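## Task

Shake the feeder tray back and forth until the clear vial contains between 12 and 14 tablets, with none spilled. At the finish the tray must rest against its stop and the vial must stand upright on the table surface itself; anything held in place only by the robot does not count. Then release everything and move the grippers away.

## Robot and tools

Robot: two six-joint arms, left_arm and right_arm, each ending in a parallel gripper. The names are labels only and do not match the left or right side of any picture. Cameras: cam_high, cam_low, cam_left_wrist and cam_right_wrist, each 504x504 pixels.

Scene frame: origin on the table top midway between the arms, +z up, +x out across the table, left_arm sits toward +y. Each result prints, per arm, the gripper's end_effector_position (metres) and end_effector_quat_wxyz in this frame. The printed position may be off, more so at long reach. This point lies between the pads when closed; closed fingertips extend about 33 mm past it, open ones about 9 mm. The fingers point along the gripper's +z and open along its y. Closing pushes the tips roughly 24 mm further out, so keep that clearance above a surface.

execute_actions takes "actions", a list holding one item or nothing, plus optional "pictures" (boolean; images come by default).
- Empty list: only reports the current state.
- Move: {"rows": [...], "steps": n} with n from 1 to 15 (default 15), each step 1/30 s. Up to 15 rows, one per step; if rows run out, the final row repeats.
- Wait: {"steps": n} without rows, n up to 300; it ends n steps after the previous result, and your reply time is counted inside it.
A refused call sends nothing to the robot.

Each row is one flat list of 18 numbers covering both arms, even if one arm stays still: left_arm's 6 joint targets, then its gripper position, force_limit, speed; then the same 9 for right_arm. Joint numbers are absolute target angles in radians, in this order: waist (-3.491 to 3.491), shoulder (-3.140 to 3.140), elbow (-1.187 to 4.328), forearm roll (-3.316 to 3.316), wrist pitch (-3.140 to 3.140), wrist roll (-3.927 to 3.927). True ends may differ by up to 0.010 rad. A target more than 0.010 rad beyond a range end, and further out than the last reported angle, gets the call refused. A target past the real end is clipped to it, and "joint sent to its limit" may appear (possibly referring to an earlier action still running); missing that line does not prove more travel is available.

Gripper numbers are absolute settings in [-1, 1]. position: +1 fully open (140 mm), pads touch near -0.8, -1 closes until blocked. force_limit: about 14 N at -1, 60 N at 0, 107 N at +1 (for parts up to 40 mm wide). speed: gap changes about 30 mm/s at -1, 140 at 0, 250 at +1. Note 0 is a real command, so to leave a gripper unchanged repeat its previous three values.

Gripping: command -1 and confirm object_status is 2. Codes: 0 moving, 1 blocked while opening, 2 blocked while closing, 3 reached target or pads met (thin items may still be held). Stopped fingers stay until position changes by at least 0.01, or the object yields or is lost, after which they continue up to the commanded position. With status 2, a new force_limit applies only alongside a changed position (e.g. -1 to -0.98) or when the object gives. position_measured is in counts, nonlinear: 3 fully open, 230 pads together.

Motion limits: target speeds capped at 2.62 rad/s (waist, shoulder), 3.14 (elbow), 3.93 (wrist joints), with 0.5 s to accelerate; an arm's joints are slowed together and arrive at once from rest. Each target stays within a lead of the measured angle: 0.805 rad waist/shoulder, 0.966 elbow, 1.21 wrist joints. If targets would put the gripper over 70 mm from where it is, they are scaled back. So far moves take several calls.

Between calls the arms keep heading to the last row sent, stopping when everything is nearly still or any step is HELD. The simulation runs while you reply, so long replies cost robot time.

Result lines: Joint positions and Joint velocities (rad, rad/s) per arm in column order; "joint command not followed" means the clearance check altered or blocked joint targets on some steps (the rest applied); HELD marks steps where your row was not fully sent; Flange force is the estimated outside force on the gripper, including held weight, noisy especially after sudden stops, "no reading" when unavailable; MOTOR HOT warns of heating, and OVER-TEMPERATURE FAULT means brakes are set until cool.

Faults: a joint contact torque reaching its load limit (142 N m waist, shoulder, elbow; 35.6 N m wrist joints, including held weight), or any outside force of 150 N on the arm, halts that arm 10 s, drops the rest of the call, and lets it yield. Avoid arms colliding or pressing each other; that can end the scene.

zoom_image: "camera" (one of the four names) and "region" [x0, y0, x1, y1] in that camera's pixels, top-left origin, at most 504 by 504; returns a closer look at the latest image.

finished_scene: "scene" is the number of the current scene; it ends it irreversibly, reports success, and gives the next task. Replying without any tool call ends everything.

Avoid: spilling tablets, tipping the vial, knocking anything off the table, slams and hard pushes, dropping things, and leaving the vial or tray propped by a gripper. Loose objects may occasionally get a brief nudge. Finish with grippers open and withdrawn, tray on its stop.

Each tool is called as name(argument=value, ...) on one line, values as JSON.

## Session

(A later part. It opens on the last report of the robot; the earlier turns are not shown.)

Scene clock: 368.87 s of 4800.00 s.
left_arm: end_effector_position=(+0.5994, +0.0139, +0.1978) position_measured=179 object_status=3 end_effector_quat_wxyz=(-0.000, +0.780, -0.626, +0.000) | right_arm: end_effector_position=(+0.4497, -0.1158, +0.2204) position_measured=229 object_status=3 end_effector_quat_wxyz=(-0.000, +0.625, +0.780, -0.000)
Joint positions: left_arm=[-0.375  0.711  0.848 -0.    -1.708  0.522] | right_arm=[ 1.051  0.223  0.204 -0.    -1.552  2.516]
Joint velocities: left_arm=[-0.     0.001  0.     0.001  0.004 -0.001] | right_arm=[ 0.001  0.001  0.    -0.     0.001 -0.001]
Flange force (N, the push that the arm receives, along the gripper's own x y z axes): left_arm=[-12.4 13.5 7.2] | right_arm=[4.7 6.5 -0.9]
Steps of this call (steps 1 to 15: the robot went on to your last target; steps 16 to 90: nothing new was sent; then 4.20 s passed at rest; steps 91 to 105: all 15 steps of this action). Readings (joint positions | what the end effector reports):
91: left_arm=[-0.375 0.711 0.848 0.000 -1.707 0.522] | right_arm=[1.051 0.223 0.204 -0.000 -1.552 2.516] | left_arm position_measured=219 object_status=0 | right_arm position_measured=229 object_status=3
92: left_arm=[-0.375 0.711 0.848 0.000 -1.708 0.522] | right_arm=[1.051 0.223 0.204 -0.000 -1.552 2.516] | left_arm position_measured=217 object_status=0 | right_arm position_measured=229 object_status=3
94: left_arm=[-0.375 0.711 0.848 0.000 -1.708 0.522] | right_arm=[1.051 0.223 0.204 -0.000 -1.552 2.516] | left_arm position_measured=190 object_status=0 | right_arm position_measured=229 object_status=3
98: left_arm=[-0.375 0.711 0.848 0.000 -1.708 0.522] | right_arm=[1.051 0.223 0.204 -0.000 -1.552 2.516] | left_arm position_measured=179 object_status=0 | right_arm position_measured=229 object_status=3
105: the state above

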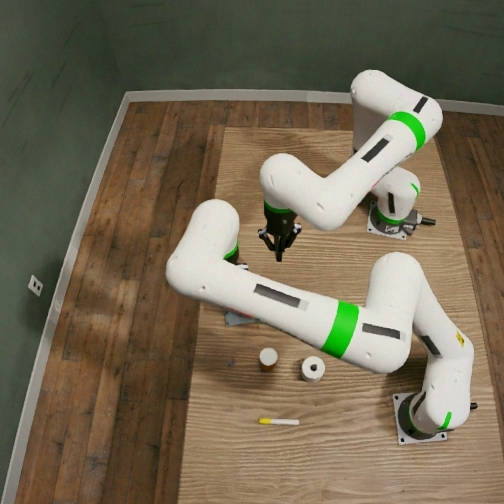

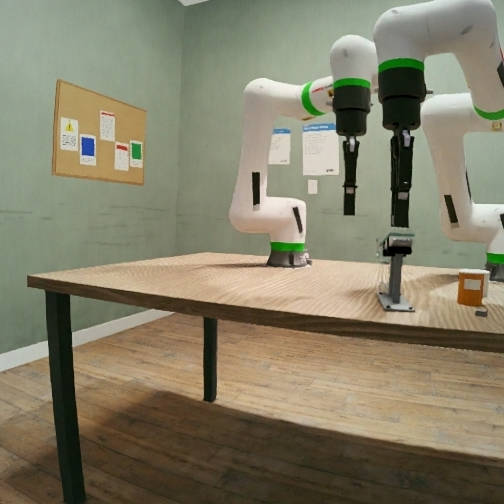

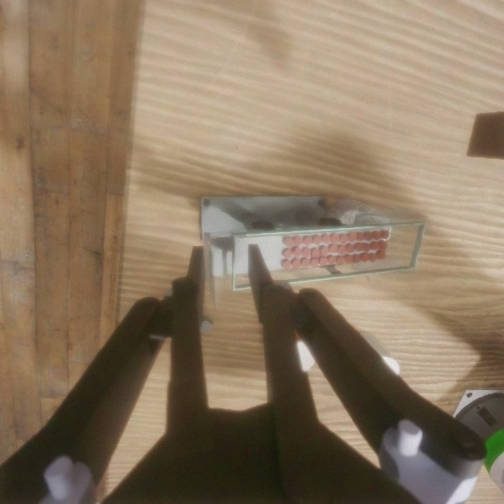

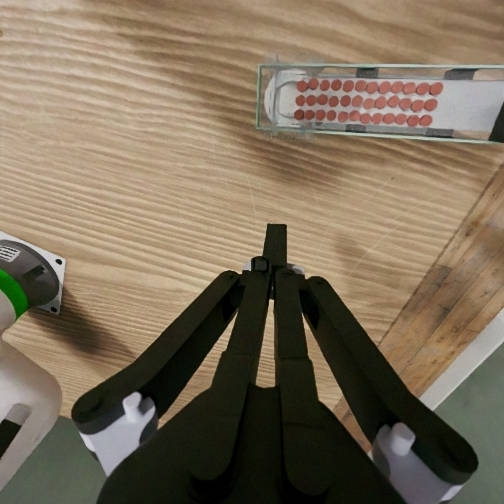

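execute_actions(actions=[{"rows": [[-0.3748,0.7114,0.8479,0.0,-1.7072,0.5219,-0.72,-0.6,-0.3, 1.051,0.2228,0.2044,0.0,-1.5524,2.516,-0.8,0,0],[-0.3748,0.7114,0.8479,0.0,-1.7072,0.5219,-0.72,-0.6,-0.3, 1.051,0.2228,0.2044,0.0,-1.5524,2.516,-0.8,0,0],[-0.3748,0.7114,0.8479,0.0,-1.7072,0.5219,-0.72,-0.6,-0.3, 1.051,0.2228,0.2044,0.0,-1.5524,2.516,-0.8,0,0],[-0.3748,0.7114,0.8479,0.0,-1.7072,0.5219,-0.72,-0.6,-0.3, 1.051,0.2228,0.2044,0.0,-1.5524,2.516,-0.8,0,0],[-0.3748,0.7114,0.8479,0.0,-1.7072,0.5219,-0.72,-0.6,-0.3, 1.051,0.2228,0.2044,0.0,-1.5524,2.516,-0.8,0,0],[-0.3748,0.7114,0.8479,0.0,-1.7072,0.5219,-0.72,-0.6,-0.3, 1.051,0.2228,0.2044,0.0,-1.5524,2.516,-0.8,0,0],[-0.3748,0.7114,0.8479,0.0,-1.7072,0.5219,-0.72,-0.6,-0.3, 1.051,0.2228,0.2044,0.0,-1.5524,2.516,-0.8,0,0],[-0.3748,0.7114,0.8479,0.0,-1.7072,0.5219,-0.72,-0.6,-0.3, 1.051,0.2228,0.2044,0.0,-1.5524,2.516,-0.8,0,0],[-0.3748,0.7114,0.8479,0.0,-1.7072,0.5219,-0.72,-0.6,-0.3, 1.051,0.2228,0.2044,0.0,-1.5524,2.516,-0.8,0,0],[-0.3748,0.7114,0.8479,0.0,-1.7072,0.5219,-0.72,-0.6,-0.3, 1.051,0.2228,0.2044,0.0,-1.5524,2.516,-0.8,0,0],[-0.3748,0.7114,0.8479,0.0,-1.7072,0.5219,-0.72,-0.6,-0.3, 1.051,0.2228,0.2044,0.0,-1.5524,2.516,-0.8,0,0],[-0.3748,0.7114,0.8479,0.0,-1.7072,0.5219,-0.72,-0.6,-0.3, 1.051,0.2228,0.2044,0.0,-1.5524,2.516,-0.8,0,0],[-0.3748,0.7114,0.8479,0.0,-1.7072,0.5219,-0.4,-0.6,1, 1.051,0.2228,0.2044,0.0,-1.5524,2.516,-0.8,0,0]], "steps": 15}], pictures=false)

execute_actions(actions=[{"steps": 15}])

zoom_image(camera="cam_right_wrist", region=[240, 40, 400, 160])

Scene clock: 384.40 s of 4800.00 s.
left_arm: end_effector_position=(+0.5996, +0.0140, +0.1975) position_measured=203 object_status=0 end_effector_quat_wxyz=(-0.000, +0.780, -0.626, +0.000) | right_arm: end_effector_position=(+0.4497, -0.1158, +0.2204) position_measured=229 object_status=3 end_effector_quat_wxyz=(-0.000, +0.625, +0.780, -0.000)
Joint positions: left_arm=[-0.375  0.711  0.848 -0.    -1.707  0.522] | right_arm=[ 1.051  0.223  0.204 -0.    -1.552  2.516]
Joint velocities: left_arm=[-0.     0.    -0.     0.     0.001  0.   ] | right_arm=[ 0.    -0.001  0.     0.     0.    -0.001]
Flange force (N, the push that the arm receives, along the gripper's own x y z axes): left_arm=[-20.2 22.9 11.1] | right_arm=[5.9 8.4 -2.4]
Steps of this call (steps 1 to 15: the robot went on to your last target; steps 16 to 90: nothing new was sent; then 12.03 s passed at rest; steps 91 to 105: all 15 steps of this action). Readings (joint positions | what the end effector reports):
91: left_arm=[-0.375 0.711 0.848 -0.000 -1.707 0.522] | right_arm=[1.051 0.223 0.204 0.000 -1.552 2.516] | left_arm position_measured=179 object_status=0 | right_arm position_measured=229 object_status=3
92: left_arm=[-0.375 0.711 0.848 -0.000 -1.707 0.522] | right_arm=[1.051 0.223 0.204 -0.000 -1.552 2.516] | left_arm position_measured=180 object_status=0 | right_arm position_measured=229 object_status=3
94: left_arm=[-0.375 0.711 0.848 -0.000 -1.707 0.522] | right_arm=[1.051 0.223 0.204 -0.000 -1.552 2.516] | left_arm position_measured=192 object_status=0 | right_arm position_measured=229 object_status=3
98: left_arm=[-0.375 0.711 0.848 -0.000 -1.707 0.522] | right_arm=[1.051 0.223 0.204 -0.000 -1.552 2.516] | left_arm position_measured=215 object_status=0 | right_arm position_measured=229 object_status=3
105: the state above

Scene clock: 384.90 s of 4800.00 s.
left_arm: end_effector_position=(+0.5995, +0.0139, +0.1975) position_measured=179 object_status=3 end_effector_quat_wxyz=(-0.000, +0.780, -0.626, +0.000) | right_arm: end_effector_position=(+0.4497, -0.1158, +0.2204) position_measured=229 object_status=3 end_effector_quat_wxyz=(-0.000, +0.625, +0.780, -0.000)
Joint positions: left_arm=[-0.375  0.711  0.848  0.    -1.707  0.522] | right_arm=[ 1.051  0.223  0.204  0.    -1.552  2.516]
Joint velocities: left_arm=[-0.  0.  0. -0.  0. -0.] | right_arm=[-0.     0.    -0.    -0.    -0.001  0.001]
Flange force (N, the push that the arm receives, along the gripper's own x y z axes): left_arm=[-17.3 18.4 10.4] | right_arm=[4.8 7.1 -1.3]
Steps of this call (steps 1 to 15: the robot went on to your last target). Readings (joint positions | what the end effector reports):
1: left_arm=[-0.375 0.711 0.848 -0.000 -1.707 0.522] | right_arm=[1.051 0.223 0.204 -0.000 -1.552 2.516] | left_arm position_measured=190 object_status=0 | right_arm position_measured=229 object_status=3
2: left_arm=[-0.375 0.711 0.848 0.000 -1.707 0.522] | right_arm=[1.051 0.223 0.204 -0.000 -1.552 2.516] | left_arm position_measured=179 object_status=0 | right_arm position_measured=229 object_status=3
4: left_arm=[-0.375 0.711 0.848 0.000 -1.707 0.522] | right_arm=[1.051 0.223 0.204 -0.000 -1.552 2.516] | left_arm position_measured=179 object_status=0 | right_arm position_measured=229 object_status=3
8: left_arm=[-0.375 0.711 0.848 0.000 -1.707 0.522] | right_arm=[1.051 0.223 0.204 -0.000 -1.552 2.516] | left_arm position_measured=179 object_status=0 | right_arm position_measured=229 object_status=3
15: the state above
All arms were judged still, so your last target was given up. Only a new action makes them travel on or press farther. Fingers that are still opening or closing keep moving.

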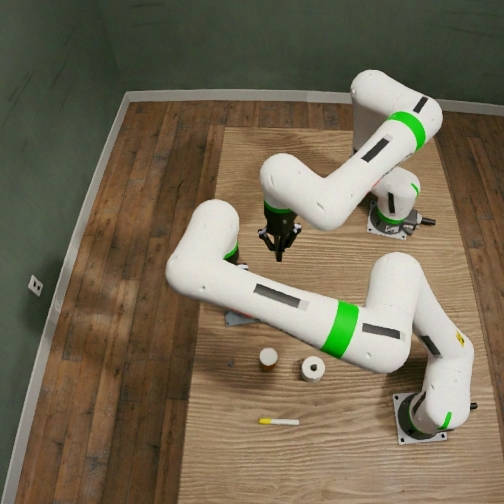

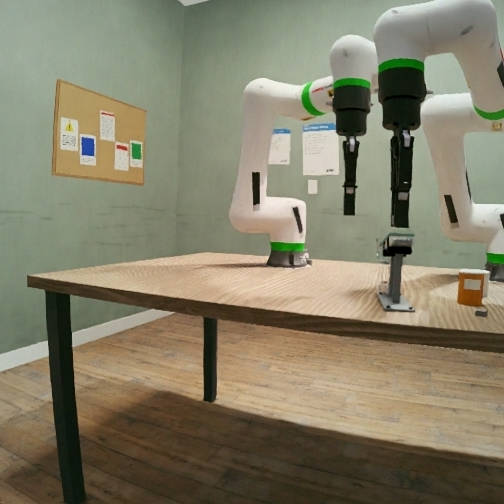

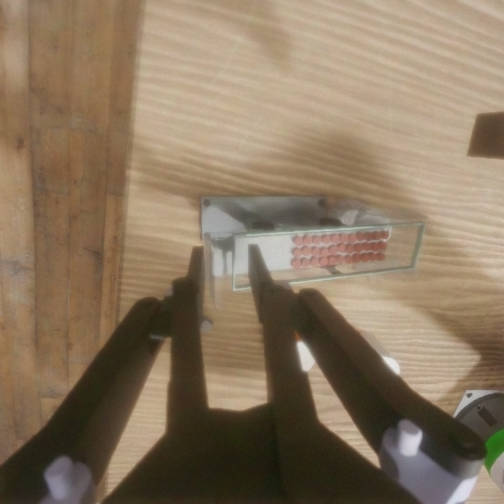

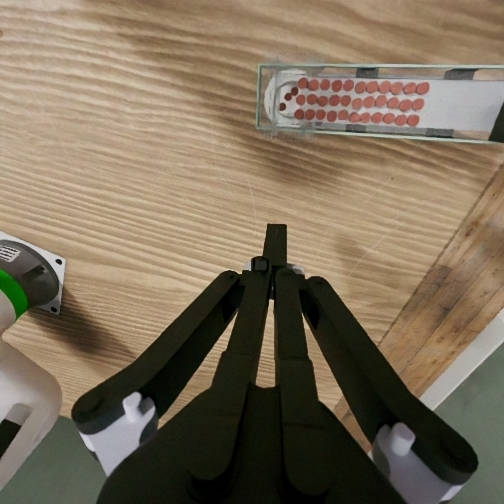

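Region (240, 40, 400, 160) of cam_right_wrist's 504x504 image, scaled by 3.150, with more detail than that image has; it fills the top 378 rows of this view, and the rest is white.

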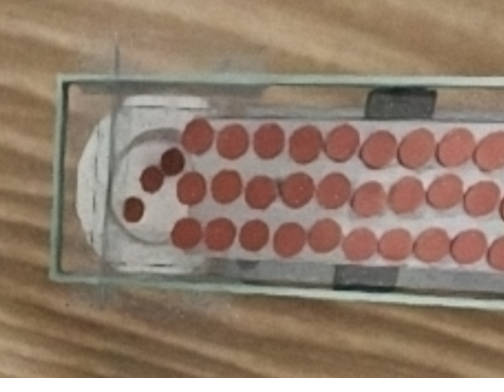

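execute_actions(actions=[{"rows": [[-0.3748,0.7114,0.8479,0.0,-1.7072,0.5219,-0.72,-0.6,-0.3, 1.051,0.2228,0.2044,0.0,-1.5524,2.516,-0.8,0,0],[-0.3748,0.7114,0.8479,0.0,-1.7072,0.5219,-0.72,-0.6,-0.3, 1.051,0.2228,0.2044,0.0,-1.5524,2.516,-0.8,0,0],[-0.3748,0.7114,0.8479,0.0,-1.7072,0.5219,-0.72,-0.6,-0.3, 1.051,0.2228,0.2044,0.0,-1.5524,2.516,-0.8,0,0],[-0.3748,0.7114,0.8479,0.0,-1.7072,0.5219,-0.72,-0.6,-0.3, 1.051,0.2228,0.2044,0.0,-1.5524,2.516,-0.8,0,0],[-0.3748,0.7114,0.8479,0.0,-1.7072,0.5219,-0.72,-0.6,-0.3, 1.051,0.2228,0.2044,0.0,-1.5524,2.516,-0.8,0,0],[-0.3748,0.7114,0.8479,0.0,-1.7072,0.5219,-0.72,-0.6,-0.3, 1.051,0.2228,0.2044,0.0,-1.5524,2.516,-0.8,0,0],[-0.3748,0.7114,0.8479,0.0,-1.7072,0.5219,-0.72,-0.6,-0.3, 1.051,0.2228,0.2044,0.0,-1.5524,2.516,-0.8,0,0],[-0.3748,0.7114,0.8479,0.0,-1.7072,0.5219,-0.72,-0.6,-0.3, 1.051,0.2228,0.2044,0.0,-1.5524,2.516,-0.8,0,0],[-0.3748,0.7114,0.8479,0.0,-1.7072,0.5219,-0.72,-0.6,-0.3, 1.051,0.2228,0.2044,0.0,-1.5524,2.516,-0.8,0,0],[-0.3748,0.7114,0.8479,0.0,-1.7072,0.5219,-0.72,-0.6,-0.3, 1.051,0.2228,0.2044,0.0,-1.5524,2.516,-0.8,0,0],[-0.3748,0.7114,0.8479,0.0,-1.7072,0.5219,-0.72,-0.6,-0.3, 1.051,0.2228,0.2044,0.0,-1.5524,2.516,-0.8,0,0],[-0.3748,0.7114,0.8479,0.0,-1.7072,0.5219,-0.4,-0.6,1, 1.051,0.2228,0.2044,0.0,-1.5524,2.516,-0.8,0,0]], "steps": 15}], pictures=false)

execute_actions(actions=[{"steps": 12}])

zoom_image(camera="cam_right_wrist", region=[240, 40, 400, 160])

Scene clock: 398.40 s of 4800.00 s.
left_arm: end_effector_position=(+0.5995, +0.0139, +0.1976) position_measured=190 object_status=0 end_effector_quat_wxyz=(-0.000, +0.780, -0.626, +0.000) | right_arm: end_effector_position=(+0.4497, -0.1158, +0.2204) position_measured=229 object_status=3 end_effector_quat_wxyz=(-0.000, +0.625, +0.780, -0.000)
Joint positions: left_arm=[-0.375  0.711  0.848  0.    -1.707  0.522] | right_arm=[ 1.051  0.223  0.204 -0.    -1.552  2.516]
Joint velocities: left_arm=[-0.    -0.    -0.    -0.001 -0.    -0.   ] | right_arm=[-0.001  0.     0.     0.     0.001  0.001]
Flange force (N, the push that the arm receives, along the gripper's own x y z axes): left_arm=[-11.0 12.5 9.3] | right_arm=[4.4 6.6 -1.2]
Steps of this call (steps 1 to 90: nothing new was sent; then 10.00 s passed at rest; steps 91 to 105: all 15 steps of this action). Readings (joint positions | what the end effector reports):
91: left_arm=[-0.375 0.711 0.848 0.000 -1.707 0.522] | right_arm=[1.051 0.223 0.204 0.000 -1.552 2.516] | left_arm position_measured=179 object_status=0 | right_arm position_measured=229 object_status=3
92: left_arm=[-0.375 0.711 0.848 0.000 -1.707 0.522] | right_arm=[1.051 0.223 0.204 -0.000 -1.552 2.516] | left_arm position_measured=180 object_status=0 | right_arm position_measured=229 object_status=3
94: left_arm=[-0.375 0.711 0.848 0.000 -1.707 0.522] | right_arm=[1.051 0.223 0.204 0.000 -1.552 2.516] | left_arm position_measured=192 object_status=0 | right_arm position_measured=229 object_status=3
98: left_arm=[-0.375 0.711 0.848 0.000 -1.707 0.522] | right_arm=[1.051 0.223 0.204 -0.000 -1.552 2.516] | left_arm position_measured=215 object_status=0 | right_arm position_measured=229 object_status=3
105: the state above

Scene clock: 398.80 s of 4800.00 s.
left_arm: end_effector_position=(+0.5995, +0.0139, +0.1976) position_measured=179 object_status=3 end_effector_quat_wxyz=(-0.000, +0.780, -0.626, +0.000) | right_arm: end_effector_position=(+0.4497, -0.1158, +0.2204) position_measured=229 object_status=3 end_effector_quat_wxyz=(-0.000, +0.625, +0.780, -0.000)
Joint positions: left_arm=[-0.375  0.711  0.848  0.    -1.707  0.522] | right_arm=[ 1.051  0.223  0.204 -0.    -1.552  2.516]
Joint velocities: left_arm=[ 0.    -0.001  0.     0.     0.    -0.   ] | right_arm=[ 0.    -0.001  0.     0.     0.     0.002]
Flange force (N, the push that the arm receives, along the gripper's own x y z axes): left_arm=[-11.7 11.2 7.4] | right_arm=[4.4 7.3 -1.8]
Steps of this call (steps 1 to 12: the robot went on to your last target). Readings (joint positions | what the end effector reports):
1: left_arm=[-0.375 0.711 0.848 0.000 -1.707 0.522] | right_arm=[1.051 0.223 0.204 -0.000 -1.552 2.516] | left_arm position_measured=179 object_status=0 | right_arm position_measured=229 object_status=3
2: left_arm=[-0.375 0.711 0.848 0.000 -1.707 0.522] | right_arm=[1.051 0.223 0.204 -0.000 -1.552 2.516] | left_arm position_measured=179 object_status=0 | right_arm position_measured=229 object_status=3
4: left_arm=[-0.375 0.711 0.848 0.000 -1.707 0.522] | right_arm=[1.051 0.223 0.204 0.000 -1.552 2.516] | left_arm position_measured=179 object_status=0 | right_arm position_measured=229 object_status=3
8: left_arm=[-0.375 0.711 0.848 0.000 -1.707 0.522] | right_arm=[1.051 0.223 0.204 -0.000 -1.552 2.516] | left_arm position_measured=179 object_status=0 | right_arm position_measured=229 object_status=3
12: the state above

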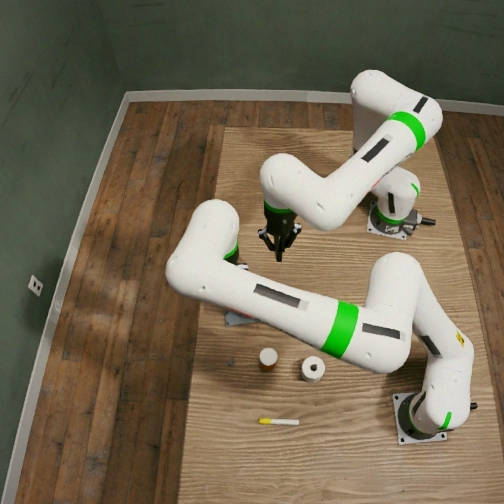

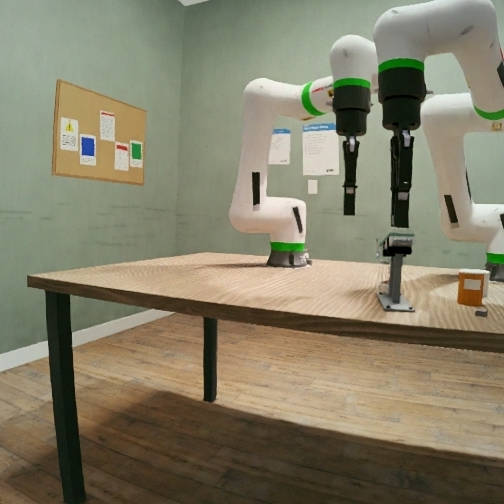

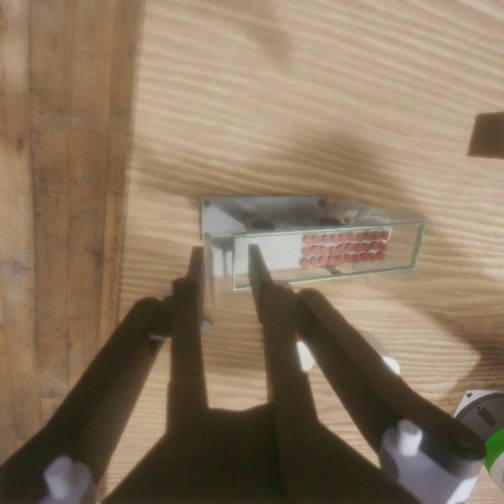

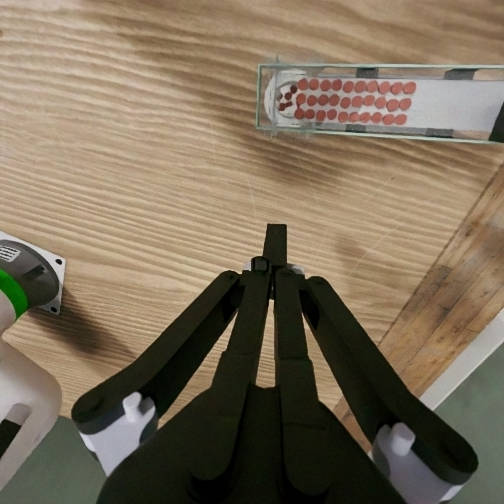

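Region (240, 40, 400, 160) of cam_right_wrist's 504x504 image, scaled by 3.150, with more detail than that image has; it fills the top 378 rows of this view, and the rest is white.

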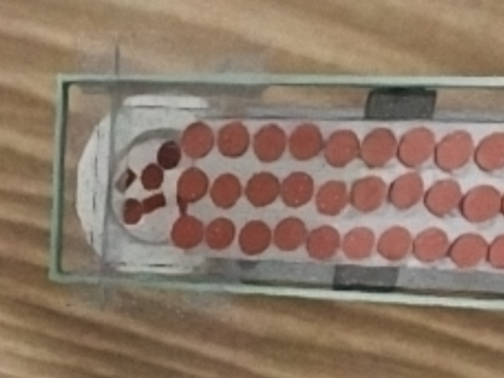

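6 in the vial. One more full jog.

execute_actions(actions=[{"rows": [[-0.3748,0.7114,0.8479,0.0,-1.7072,0.5219,-0.72,-0.6,-0.3, 1.051,0.2228,0.2044,0.0,-1.5524,2.516,-0.8,0,0],[-0.3748,0.7114,0.8479,0.0,-1.7072,0.5219,-0.72,-0.6,-0.3, 1.051,0.2228,0.2044,0.0,-1.5524,2.516,-0.8,0,0],[-0.3748,0.7114,0.8479,0.0,-1.7072,0.5219,-0.72,-0.6,-0.3, 1.051,0.2228,0.2044,0.0,-1.5524,2.516,-0.8,0,0],[-0.3748,0.7114,0.8479,0.0,-1.7072,0.5219,-0.72,-0.6,-0.3, 1.051,0.2228,0.2044,0.0,-1.5524,2.516,-0.8,0,0],[-0.3748,0.7114,0.8479,0.0,-1.7072,0.5219,-0.72,-0.6,-0.3, 1.051,0.2228,0.2044,0.0,-1.5524,2.516,-0.8,0,0],[-0.3748,0.7114,0.8479,0.0,-1.7072,0.5219,-0.72,-0.6,-0.3, 1.051,0.2228,0.2044,0.0,-1.5524,2.516,-0.8,0,0],[-0.3748,0.7114,0.8479,0.0,-1.7072,0.5219,-0.72,-0.6,-0.3, 1.051,0.2228,0.2044,0.0,-1.5524,2.516,-0.8,0,0],[-0.3748,0.7114,0.8479,0.0,-1.7072,0.5219,-0.72,-0.6,-0.3, 1.051,0.2228,0.2044,0.0,-1.5524,2.516,-0.8,0,0],[-0.3748,0.7114,0.8479,0.0,-1.7072,0.5219,-0.72,-0.6,-0.3, 1.051,0.2228,0.2044,0.0,-1.5524,2.516,-0.8,0,0],[-0.3748,0.7114,0.8479,0.0,-1.7072,0.5219,-0.72,-0.6,-0.3, 1.051,0.2228,0.2044,0.0,-1.5524,2.516,-0.8,0,0],[-0.3748,0.7114,0.8479,0.0,-1.7072,0.5219,-0.72,-0.6,-0.3, 1.051,0.2228,0.2044,0.0,-1.5524,2.516,-0.8,0,0],[-0.3748,0.7114,0.8479,0.0,-1.7072,0.5219,-0.4,-0.6,1, 1.051,0.2228,0.2044,0.0,-1.5524,2.516,-0.8,0,0]], "steps": 15}], pictures=false)

execute_actions(actions=[{"steps": 12}])

zoom_image(camera="cam_right_wrist", region=[240, 40, 400, 160])

Scene clock: 409.80 s of 4800.00 s.
left_arm: end_effector_position=(+0.5996, +0.0139, +0.1975) position_measured=190 object_status=0 end_effector_quat_wxyz=(-0.000, +0.780, -0.626, +0.000) | right_arm: end_effector_position=(+0.4497, -0.1158, +0.2204) position_measured=229 object_status=3 end_effector_quat_wxyz=(-0.000, +0.625, +0.780, -0.000)
Joint positions: left_arm=[-0.375  0.711  0.848 -0.    -1.707  0.522] | right_arm=[ 1.051  0.223  0.204 -0.    -1.552  2.516]
Joint velocities: left_arm=[-0.  0.  0. -0.  0. -0.] | right_arm=[ 0.    -0.001  0.     0.     0.001 -0.   ]
Flange force (N, the push that the arm receives, along the gripper's own x y z axes): left_arm=[-18.1 24.9 17.0] | right_arm=[4.9 8.1 -1.8]
Steps of this call (steps 1 to 15: the robot went on to your last target; steps 16 to 90: nothing new was sent; then 7.50 s passed at rest; steps 91 to 105: all 15 steps of this action). Readings (joint positions | what the end effector reports):
91: left_arm=[-0.375 0.711 0.848 0.000 -1.707 0.522] | right_arm=[1.051 0.223 0.204 0.000 -1.552 2.516] | left_arm position_measured=179 object_status=0 | right_arm position_measured=229 object_status=3
92: left_arm=[-0.375 0.711 0.848 0.000 -1.707 0.522] | right_arm=[1.051 0.223 0.204 -0.000 -1.552 2.516] | left_arm position_measured=180 object_status=0 | right_arm position_measured=229 object_status=3
94: left_arm=[-0.375 0.711 0.848 0.000 -1.707 0.522] | right_arm=[1.051 0.223 0.204 -0.000 -1.552 2.516] | left_arm position_measured=192 object_status=0 | right_arm position_measured=229 object_status=3
98: left_arm=[-0.375 0.711 0.848 -0.000 -1.707 0.522] | right_arm=[1.051 0.223 0.204 -0.000 -1.552 2.516] | left_arm position_measured=215 object_status=0 | right_arm position_measured=229 object_status=3
105: the state above

Scene clock: 410.20 s of 4800.00 s.
left_arm: end_effector_position=(+0.5995, +0.0139, +0.1975) position_measured=179 object_status=3 end_effector_quat_wxyz=(-0.000, +0.780, -0.626, +0.000) | right_arm: end_effector_position=(+0.4497, -0.1158, +0.2204) position_measured=229 object_status=3 end_effector_quat_wxyz=(-0.000, +0.625, +0.780, -0.000)
Joint positions: left_arm=[-0.375  0.711  0.848 -0.    -1.707  0.522] | right_arm=[ 1.051  0.223  0.204  0.    -1.552  2.516]
Joint velocities: left_arm=[-0. -0. -0.  0.  0. -0.] | right_arm=[-0.002  0.     0.     0.    -0.001  0.001]
Flange force (N, the push that the arm receives, along the gripper's own x y z axes): left_arm=[-21.6 23.9 11.3] | right_arm=[5.7 7.4 -1.6]
Steps of this call (steps 1 to 12: the robot went on to your last target). Readings (joint positions | what the end effector reports):
1: left_arm=[-0.375 0.711 0.848 -0.000 -1.707 0.522] | right_arm=[1.051 0.223 0.204 -0.000 -1.552 2.516] | left_arm position_measured=179 object_status=0 | right_arm position_measured=229 object_status=3
2: left_arm=[-0.375 0.711 0.848 -0.000 -1.707 0.522] | right_arm=[1.051 0.223 0.204 -0.000 -1.552 2.516] | left_arm position_measured=179 object_status=0 | right_arm position_measured=229 object_status=3
4: left_arm=[-0.375 0.711 0.848 -0.000 -1.707 0.522] | right_arm=[1.051 0.223 0.204 -0.000 -1.552 2.516] | left_arm position_measured=179 object_status=0 | right_arm position_measured=229 object_status=3
8: left_arm=[-0.375 0.711 0.848 -0.000 -1.707 0.522] | right_arm=[1.051 0.223 0.204 -0.000 -1.552 2.516] | left_arm position_measured=179 object_status=0 | right_arm position_measured=229 object_status=3
12: the state above

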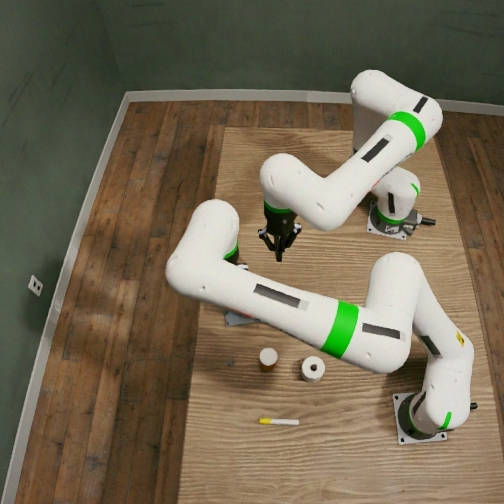

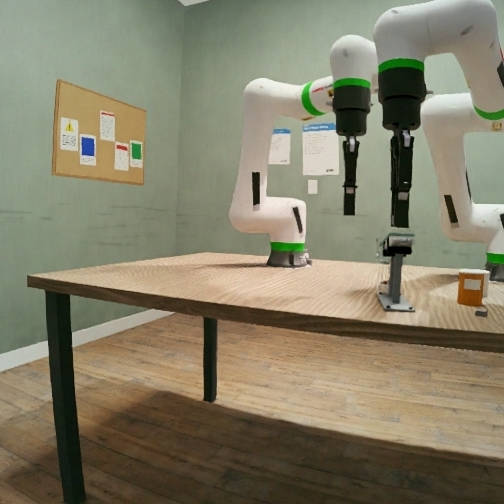

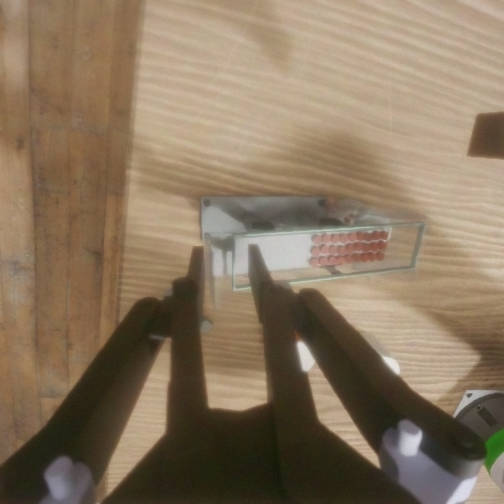

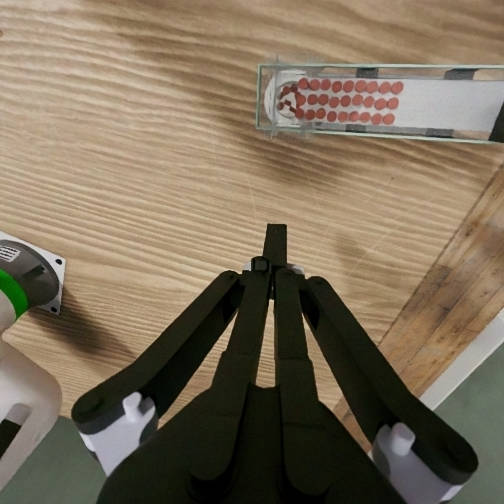

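Region (240, 40, 400, 160) of cam_right_wrist's 504x504 image, scaled by 3.150, with more detail than that image has; it fills the top 378 rows of this view, and the rest is white.

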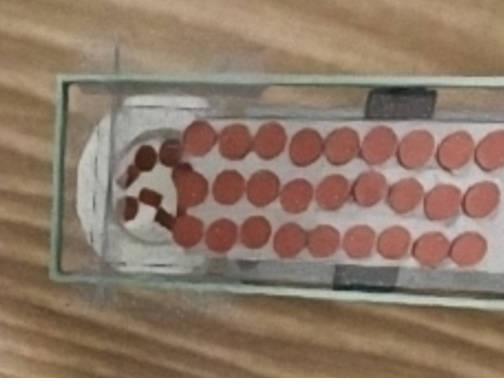

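execute_actions(actions=[{"rows": [[-0.3748,0.7114,0.8479,0.0,-1.7072,0.5219,-0.635,-0.6,-0.3, 1.051,0.2228,0.2044,0.0,-1.5524,2.516,-0.8,0,0],[-0.3748,0.7114,0.8479,0.0,-1.7072,0.5219,-0.635,-0.6,-0.3, 1.051,0.2228,0.2044,0.0,-1.5524,2.516,-0.8,0,0],[-0.3748,0.7114,0.8479,0.0,-1.7072,0.5219,-0.635,-0.6,-0.3, 1.051,0.2228,0.2044,0.0,-1.5524,2.516,-0.8,0,0],[-0.3748,0.7114,0.8479,0.0,-1.7072,0.5219,-0.635,-0.6,-0.3, 1.051,0.2228,0.2044,0.0,-1.5524,2.516,-0.8,0,0],[-0.3748,0.7114,0.8479,0.0,-1.7072,0.5219,-0.635,-0.6,-0.3, 1.051,0.2228,0.2044,0.0,-1.5524,2.516,-0.8,0,0],[-0.3748,0.7114,0.8479,0.0,-1.7072,0.5219,-0.635,-0.6,-0.3, 1.051,0.2228,0.2044,0.0,-1.5524,2.516,-0.8,0,0],[-0.3748,0.7114,0.8479,0.0,-1.7072,0.5219,-0.635,-0.6,-0.3, 1.051,0.2228,0.2044,0.0,-1.5524,2.516,-0.8,0,0],[-0.3748,0.7114,0.8479,0.0,-1.7072,0.5219,-0.635,-0.6,-0.3, 1.051,0.2228,0.2044,0.0,-1.5524,2.516,-0.8,0,0],[-0.3748,0.7114,0.8479,0.0,-1.7072,0.5219,-0.635,-0.6,-0.3, 1.051,0.2228,0.2044,0.0,-1.5524,2.516,-0.8,0,0],[-0.3748,0.7114,0.8479,0.0,-1.7072,0.5219,-0.635,-0.6,-0.3, 1.051,0.2228,0.2044,0.0,-1.5524,2.516,-0.8,0,0],[-0.3748,0.7114,0.8479,0.0,-1.7072,0.5219,-0.4,-0.6,1, 1.051,0.2228,0.2044,0.0,-1.5524,2.516,-0.8,0,0]], "steps": 15}], pictures=false)

execute_actions(actions=[{"steps": 12}])

zoom_image(camera="cam_right_wrist", region=[240, 40, 400, 160])

Scene clock: 427.83 s of 4800.00 s.
left_arm: end_effector_position=(+0.5995, +0.0139, +0.1975) position_measured=179 object_status=0 end_effector_quat_wxyz=(-0.000, +0.780, -0.626, +0.000) | right_arm: end_effector_position=(+0.4497, -0.1158, +0.2204) position_measured=229 object_status=3 end_effector_quat_wxyz=(-0.000, +0.625, +0.780, -0.000)
Joint positions: left_arm=[-0.375  0.711  0.848 -0.    -1.707  0.522] | right_arm=[ 1.051  0.223  0.204 -0.    -1.552  2.516]
Joint velocities: left_arm=[-0.  0. -0. -0.  0.  0.] | right_arm=[-0.001  0.001  0.    -0.     0.     0.001]
Flange force (N, the push that the arm receives, along the gripper's own x y z axes): left_arm=[-10.6 10.4 4.7] | right_arm=[5.0 7.4 -1.5]
Steps of this call (steps 1 to 15: the robot went on to your last target; steps 16 to 90: nothing new was sent; then 14.13 s passed at rest; steps 91 to 105: all 15 steps of this action). Readings (joint positions | what the end effector reports):
91: left_arm=[-0.375 0.711 0.848 -0.000 -1.707 0.522] | right_arm=[1.051 0.223 0.204 -0.000 -1.552 2.516] | left_arm position_measured=179 object_status=0 | right_arm position_measured=229 object_status=3
92: left_arm=[-0.375 0.711 0.848 -0.000 -1.707 0.522] | right_arm=[1.051 0.223 0.204 -0.000 -1.552 2.516] | left_arm position_measured=180 object_status=0 | right_arm position_measured=229 object_status=3
94: left_arm=[-0.375 0.711 0.848 -0.000 -1.707 0.522] | right_arm=[1.051 0.223 0.204 -0.000 -1.552 2.516] | left_arm position_measured=192 object_status=0 | right_arm position_measured=229 object_status=3
98: left_arm=[-0.375 0.711 0.848 -0.000 -1.707 0.522] | right_arm=[1.051 0.223 0.204 -0.000 -1.552 2.516] | left_arm position_measured=209 object_status=0 | right_arm position_measured=229 object_status=3
105: the state above

Scene clock: 428.23 s of 4800.00 s.
left_arm: end_effector_position=(+0.5995, +0.0139, +0.1975) position_measured=179 object_status=3 end_effector_quat_wxyz=(-0.000, +0.780, -0.626, +0.000) | right_arm: end_effector_position=(+0.4497, -0.1158, +0.2204) position_measured=229 object_status=3 end_effector_quat_wxyz=(-0.000, +0.625, +0.780, -0.000)
Joint positions: left_arm=[-0.375  0.711  0.848 -0.    -1.707  0.522] | right_arm=[ 1.051  0.223  0.204  0.    -1.552  2.516]
Joint velocities: left_arm=[-0.  0. -0. -0. -0. -0.] | right_arm=[-0.     0.     0.    -0.    -0.     0.001]
Flange force (N, the push that the arm receives, along the gripper's own x y z axes): left_arm=[-20.3 24.3 14.4] | right_arm=[5.5 6.4 -2.1]
Steps of this call (steps 1 to 12: the robot went on to your last target). Readings (joint positions | what the end effector reports):
1: left_arm=[-0.375 0.711 0.848 -0.000 -1.707 0.522] | right_arm=[1.051 0.223 0.204 -0.000 -1.552 2.516] | left_arm position_measured=179 object_status=0 | right_arm position_measured=229 object_status=3
2: left_arm=[-0.375 0.711 0.848 -0.000 -1.707 0.522] | right_arm=[1.051 0.223 0.204 0.000 -1.552 2.516] | left_arm position_measured=179 object_status=0 | right_arm position_measured=229 object_status=3
4: left_arm=[-0.375 0.711 0.848 -0.000 -1.707 0.522] | right_arm=[1.051 0.223 0.204 -0.000 -1.552 2.516] | left_arm position_measured=179 object_status=0 | right_arm position_measured=229 object_status=3
8: left_arm=[-0.375 0.711 0.848 -0.000 -1.707 0.522] | right_arm=[1.051 0.223 0.204 0.000 -1.552 2.516] | left_arm position_measured=179 object_status=0 | right_arm position_measured=229 object_status=3
12: the state above

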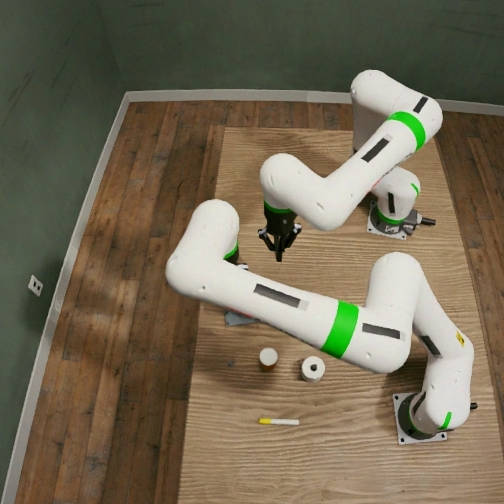

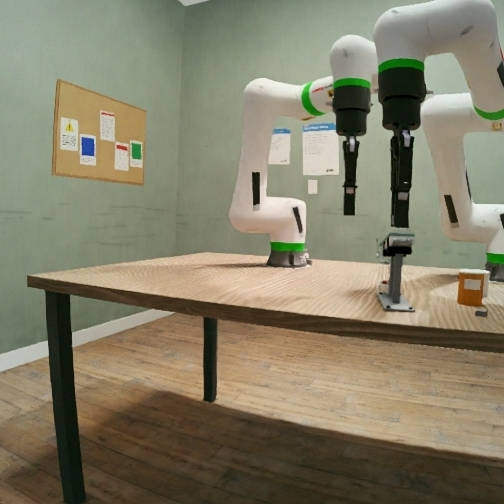

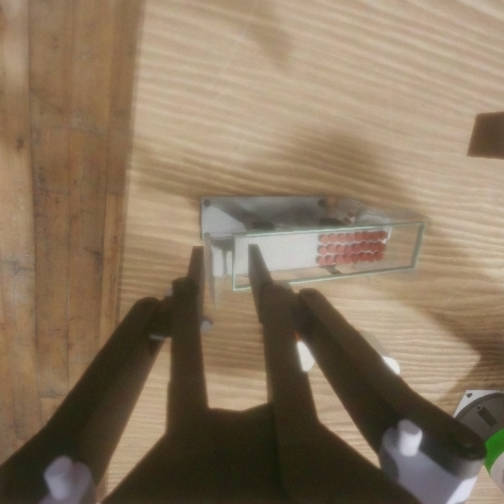

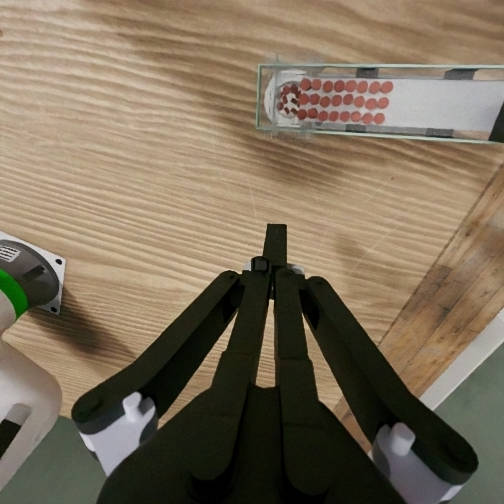

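Region (240, 40, 400, 160) of cam_right_wrist's 504x504 image, scaled by 3.150, with more detail than that image has; it fills the top 378 rows of this view, and the rest is white.

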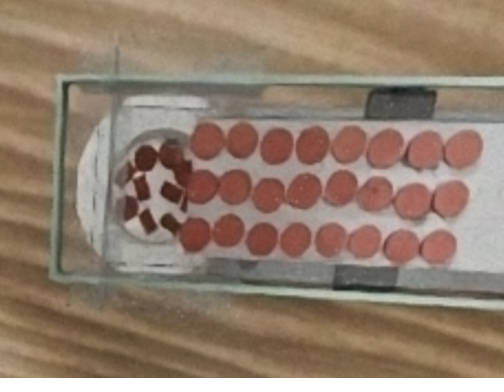

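zoom_image(camera="cam_low", region=[365, 225, 425, 320])

zoom_image(camera="cam_left_wrist", region=[290, 170, 450, 290])

Region (365, 225, 425, 320) of cam_low's 504x504 image, scaled by 5.305, with more detail than that image has; it fills the left 318 columns of this view, and the rest is white.

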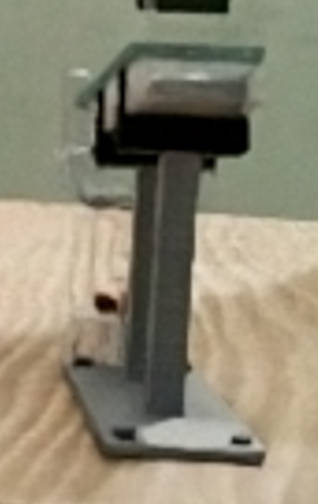

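Region (290, 170, 450, 290) of cam_left_wrist's 504x504 image, scaled by 3.150, with more detail than that image has; it fills the top 378 rows of this view, and the rest is white.

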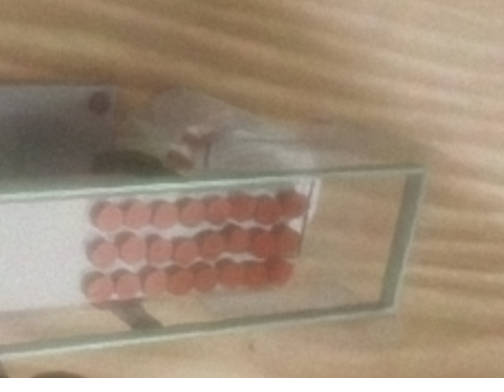

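execute_actions(actions=[{"rows": [[-0.364,0.804,1.105,0.0,-1.872,0.511,-0.4,-0.6,1, 0.5,0.2228,0.2044,0.0,-1.5524,2.516,-0.8,0,0],[-0.364,0.804,1.105,0.0,-1.872,0.511,-0.4,-0.6,1, 0.5,0.2228,0.2044,0.0,-1.5524,2.516,-0.8,0,0],[-0.364,0.804,1.105,0.0,-1.872,0.511,-0.4,-0.6,1, 0.5,0.2228,0.2044,0.0,-1.5524,2.516,-0.8,0,0],[-0.364,0.804,1.105,0.0,-1.872,0.511,-0.4,-0.6,1, 0.5,0.2228,0.2044,0.0,-1.5524,2.516,-0.8,0,0],[-0.364,0.804,1.105,0.0,-1.872,0.511,-0.4,-0.6,1, 0.5,0.2228,0.2044,0.0,-1.5524,2.516,-0.8,0,0],[-0.364,0.804,1.105,0.0,-1.872,0.511,-0.4,-0.6,1, 0.5,0.2228,0.2044,0.0,-1.5524,2.516,-0.8,0,0],[-0.364,0.804,1.105,0.0,-1.872,0.511,-0.4,-0.6,1, 0.5,0.2228,0.2044,0.0,-1.5524,2.516,-0.8,0,0],[-0.364,0.804,1.105,0.0,-1.872,0.511,-0.4,-0.6,1, 0.5,0.2228,0.2044,0.0,-1.5524,2.516,-0.8,0,0],[-0.364,0.804,1.105,0.0,-1.872,0.511,-0.4,-0.6,1, 0.5,0.2228,0.2044,0.0,-1.5524,2.516,-0.8,0,0],[-0.364,0.804,1.105,0.0,-1.872,0.511,-0.4,-0.6,1, 0.5,0.2228,0.2044,0.0,-1.5524,2.516,-0.8,0,0],[-0.364,0.804,1.105,0.0,-1.872,0.511,-0.4,-0.6,1, 0.5,0.2228,0.2044,0.0,-1.5524,2.516,-0.8,0,0],[0.05,0.3,0.4,0.0,-1.67,0.511,-0.4,-0.6,1, 0.5,0.2228,0.2044,0.0,-1.5524,2.516,-0.8,0,0]], "steps": 15}], pictures=false)

execute_actions(actions=[{"steps": 35}])

Scene clock: 453.57 s of 4800.00 s.
left_arm: end_effector_position=(+0.6184, +0.0271, +0.2444) position_measured=179 object_status=3 end_effector_quat_wxyz=(-0.001, +0.785, -0.620, +0.003) | right_arm: end_effector_position=(+0.5214, -0.2667, +0.2204) position_measured=229 object_status=3 end_effector_quat_wxyz=(-0.000, +0.739, +0.673, +0.000)
Joint positions: left_arm=[-0.349  0.793  1.095  0.    -1.867  0.511] | right_arm=[ 0.738  0.223  0.204 -0.    -1.552  2.516]
Joint velocities: left_arm=[ 0.309 -0.31  -0.336 -0.001  0.143 -0.   ] | right_arm=[-0.804 -0.001  0.     0.     0.001 -0.001]
Flange force (N, the push that the arm receives, along the gripper's own x y z axes): left_arm=no reading | right_arm=[8.0 8.1 -1.8]
Steps of this call (steps 1 to 15: the robot went on to your last target; steps 16 to 90: nothing new was sent; then 21.83 s passed at rest; steps 91 to 105: all 15 steps of this action). Readings (joint positions | what the end effector reports):
91: left_arm=[-0.375 0.711 0.848 -0.000 -1.707 0.522] | right_arm=[1.051 0.223 0.204 0.000 -1.552 2.516] | left_arm position_measured=179 object_status=3 | right_arm position_measured=229 object_status=3
92: left_arm=[-0.375 0.712 0.850 -0.000 -1.708 0.522] | right_arm=[1.049 0.223 0.204 -0.000 -1.552 2.516] | left_arm position_measured=179 object_status=3 | right_arm position_measured=229 object_status=3
94: left_arm=[-0.374 0.721 0.875 -0.000 -1.724 0.522] | right_arm=[1.028 0.223 0.204 -0.000 -1.552 2.516] | left_arm position_measured=179 object_status=3 | right_arm position_measured=229 object_status=3
98: left_arm=[-0.368 0.767 1.004 -0.000 -1.807 0.516] | right_arm=[0.928 0.223 0.204 -0.000 -1.552 2.516] | left_arm position_measured=179 object_status=3 | right_arm position_measured=229 object_status=3
105: the state above

Scene clock: 454.73 s of 4800.00 s.
left_arm: end_effector_position=(+0.5372, +0.2827, +0.2631) position_measured=179 object_status=3 end_effector_quat_wxyz=(-0.000, +0.892, -0.452, +0.000) | right_arm: end_effector_position=(+0.5428, -0.3924, +0.2204) position_measured=229 object_status=3 end_effector_quat_wxyz=(-0.000, +0.814, +0.581, -0.000)
Joint positions: left_arm=[ 0.05   0.3    0.4    0.    -1.67   0.511] | right_arm=[ 0.5    0.223  0.204  0.    -1.552  2.516]
Joint velocities: left_arm=[-0.001  0.001 -0.    -0.    -0.    -0.   ] | right_arm=[-0.  0.  0. -0. -0.  0.]
Flange force (N, the push that the arm receives, along the gripper's own x y z axes): left_arm=[-5.0 7.7 7.9] | right_arm=[5.0 7.8 -1.8]
Steps of this call (steps 1 to 35: the robot went on to your last target). Readings (joint positions | what the end effector reports):
1: left_arm=[-0.337 0.780 1.080 0.000 -1.861 0.511] | right_arm=[0.711 0.223 0.204 -0.000 -1.552 2.516] | left_arm position_measured=179 object_status=3 | right_arm position_measured=229 object_status=3
2: left_arm=[-0.321 0.762 1.058 0.000 -1.853 0.511] | right_arm=[0.684 0.223 0.204 -0.000 -1.552 2.516] | left_arm position_measured=179 object_status=3 | right_arm position_measured=229 object_status=3
4: left_arm=[-0.282 0.715 0.994 0.000 -1.834 0.511] | right_arm=[0.629 0.223 0.204 -0.000 -1.552 2.516] | left_arm position_measured=179 object_status=3 | right_arm position_measured=229 object_status=3
8: left_arm=[-0.203 0.616 0.853 0.000 -1.795 0.511] | right_arm=[0.529 0.223 0.204 -0.000 -1.552 2.516] | left_arm position_measured=179 object_status=3 | right_arm position_measured=229 object_status=3
35: the state above

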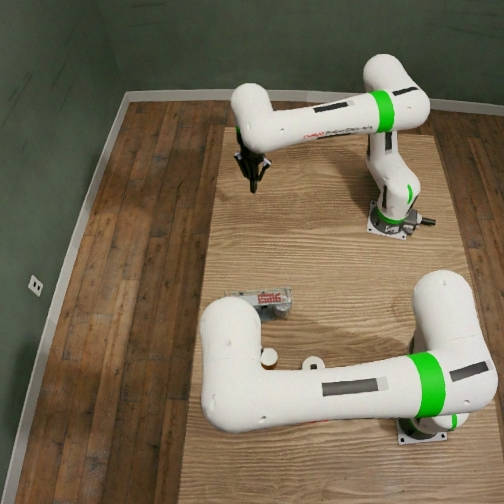

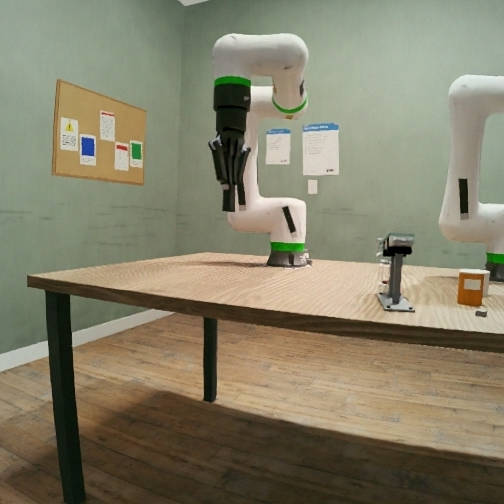

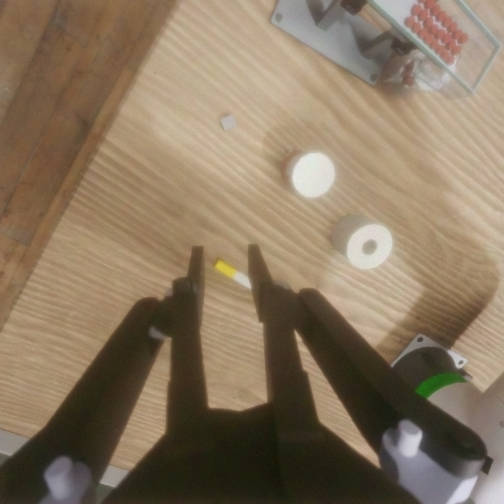

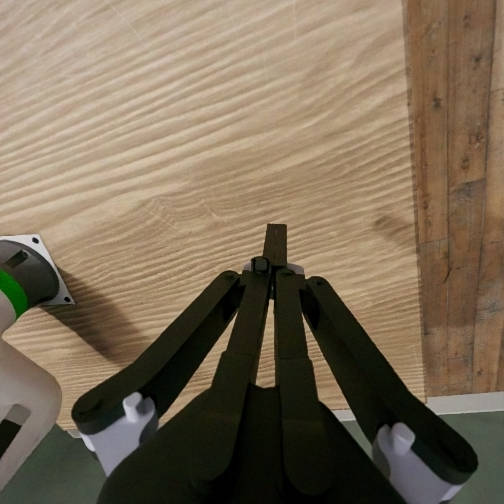

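zoom_image(camera="cam_left_wrist", region=[340, 0, 504, 120])

zoom_image(camera="cam_high", region=[240, 275, 320, 335])

Region (340, 0, 504, 120) of cam_left_wrist's 504x504 image, scaled by 3.073, with more detail than that image has; it fills the top 369 rows of this view, and the rest is white.

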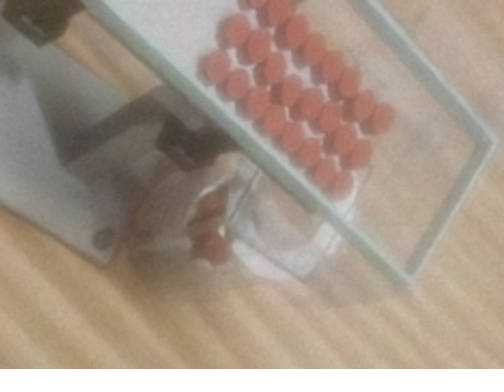

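Region (240, 275, 320, 335) of cam_high's 504x504 image, scaled by 6.300, with more detail than that image has; it fills the top 378 rows of this view, and the rest is white.

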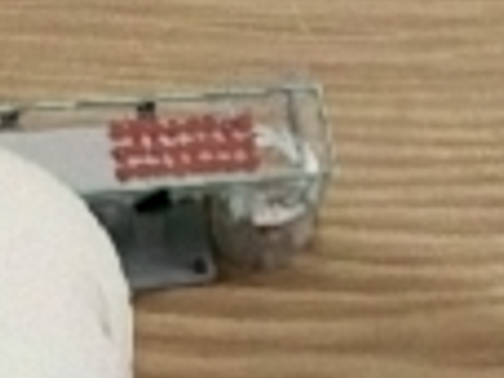

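finished_scene(scene=1)

The scene is finished: the task was done.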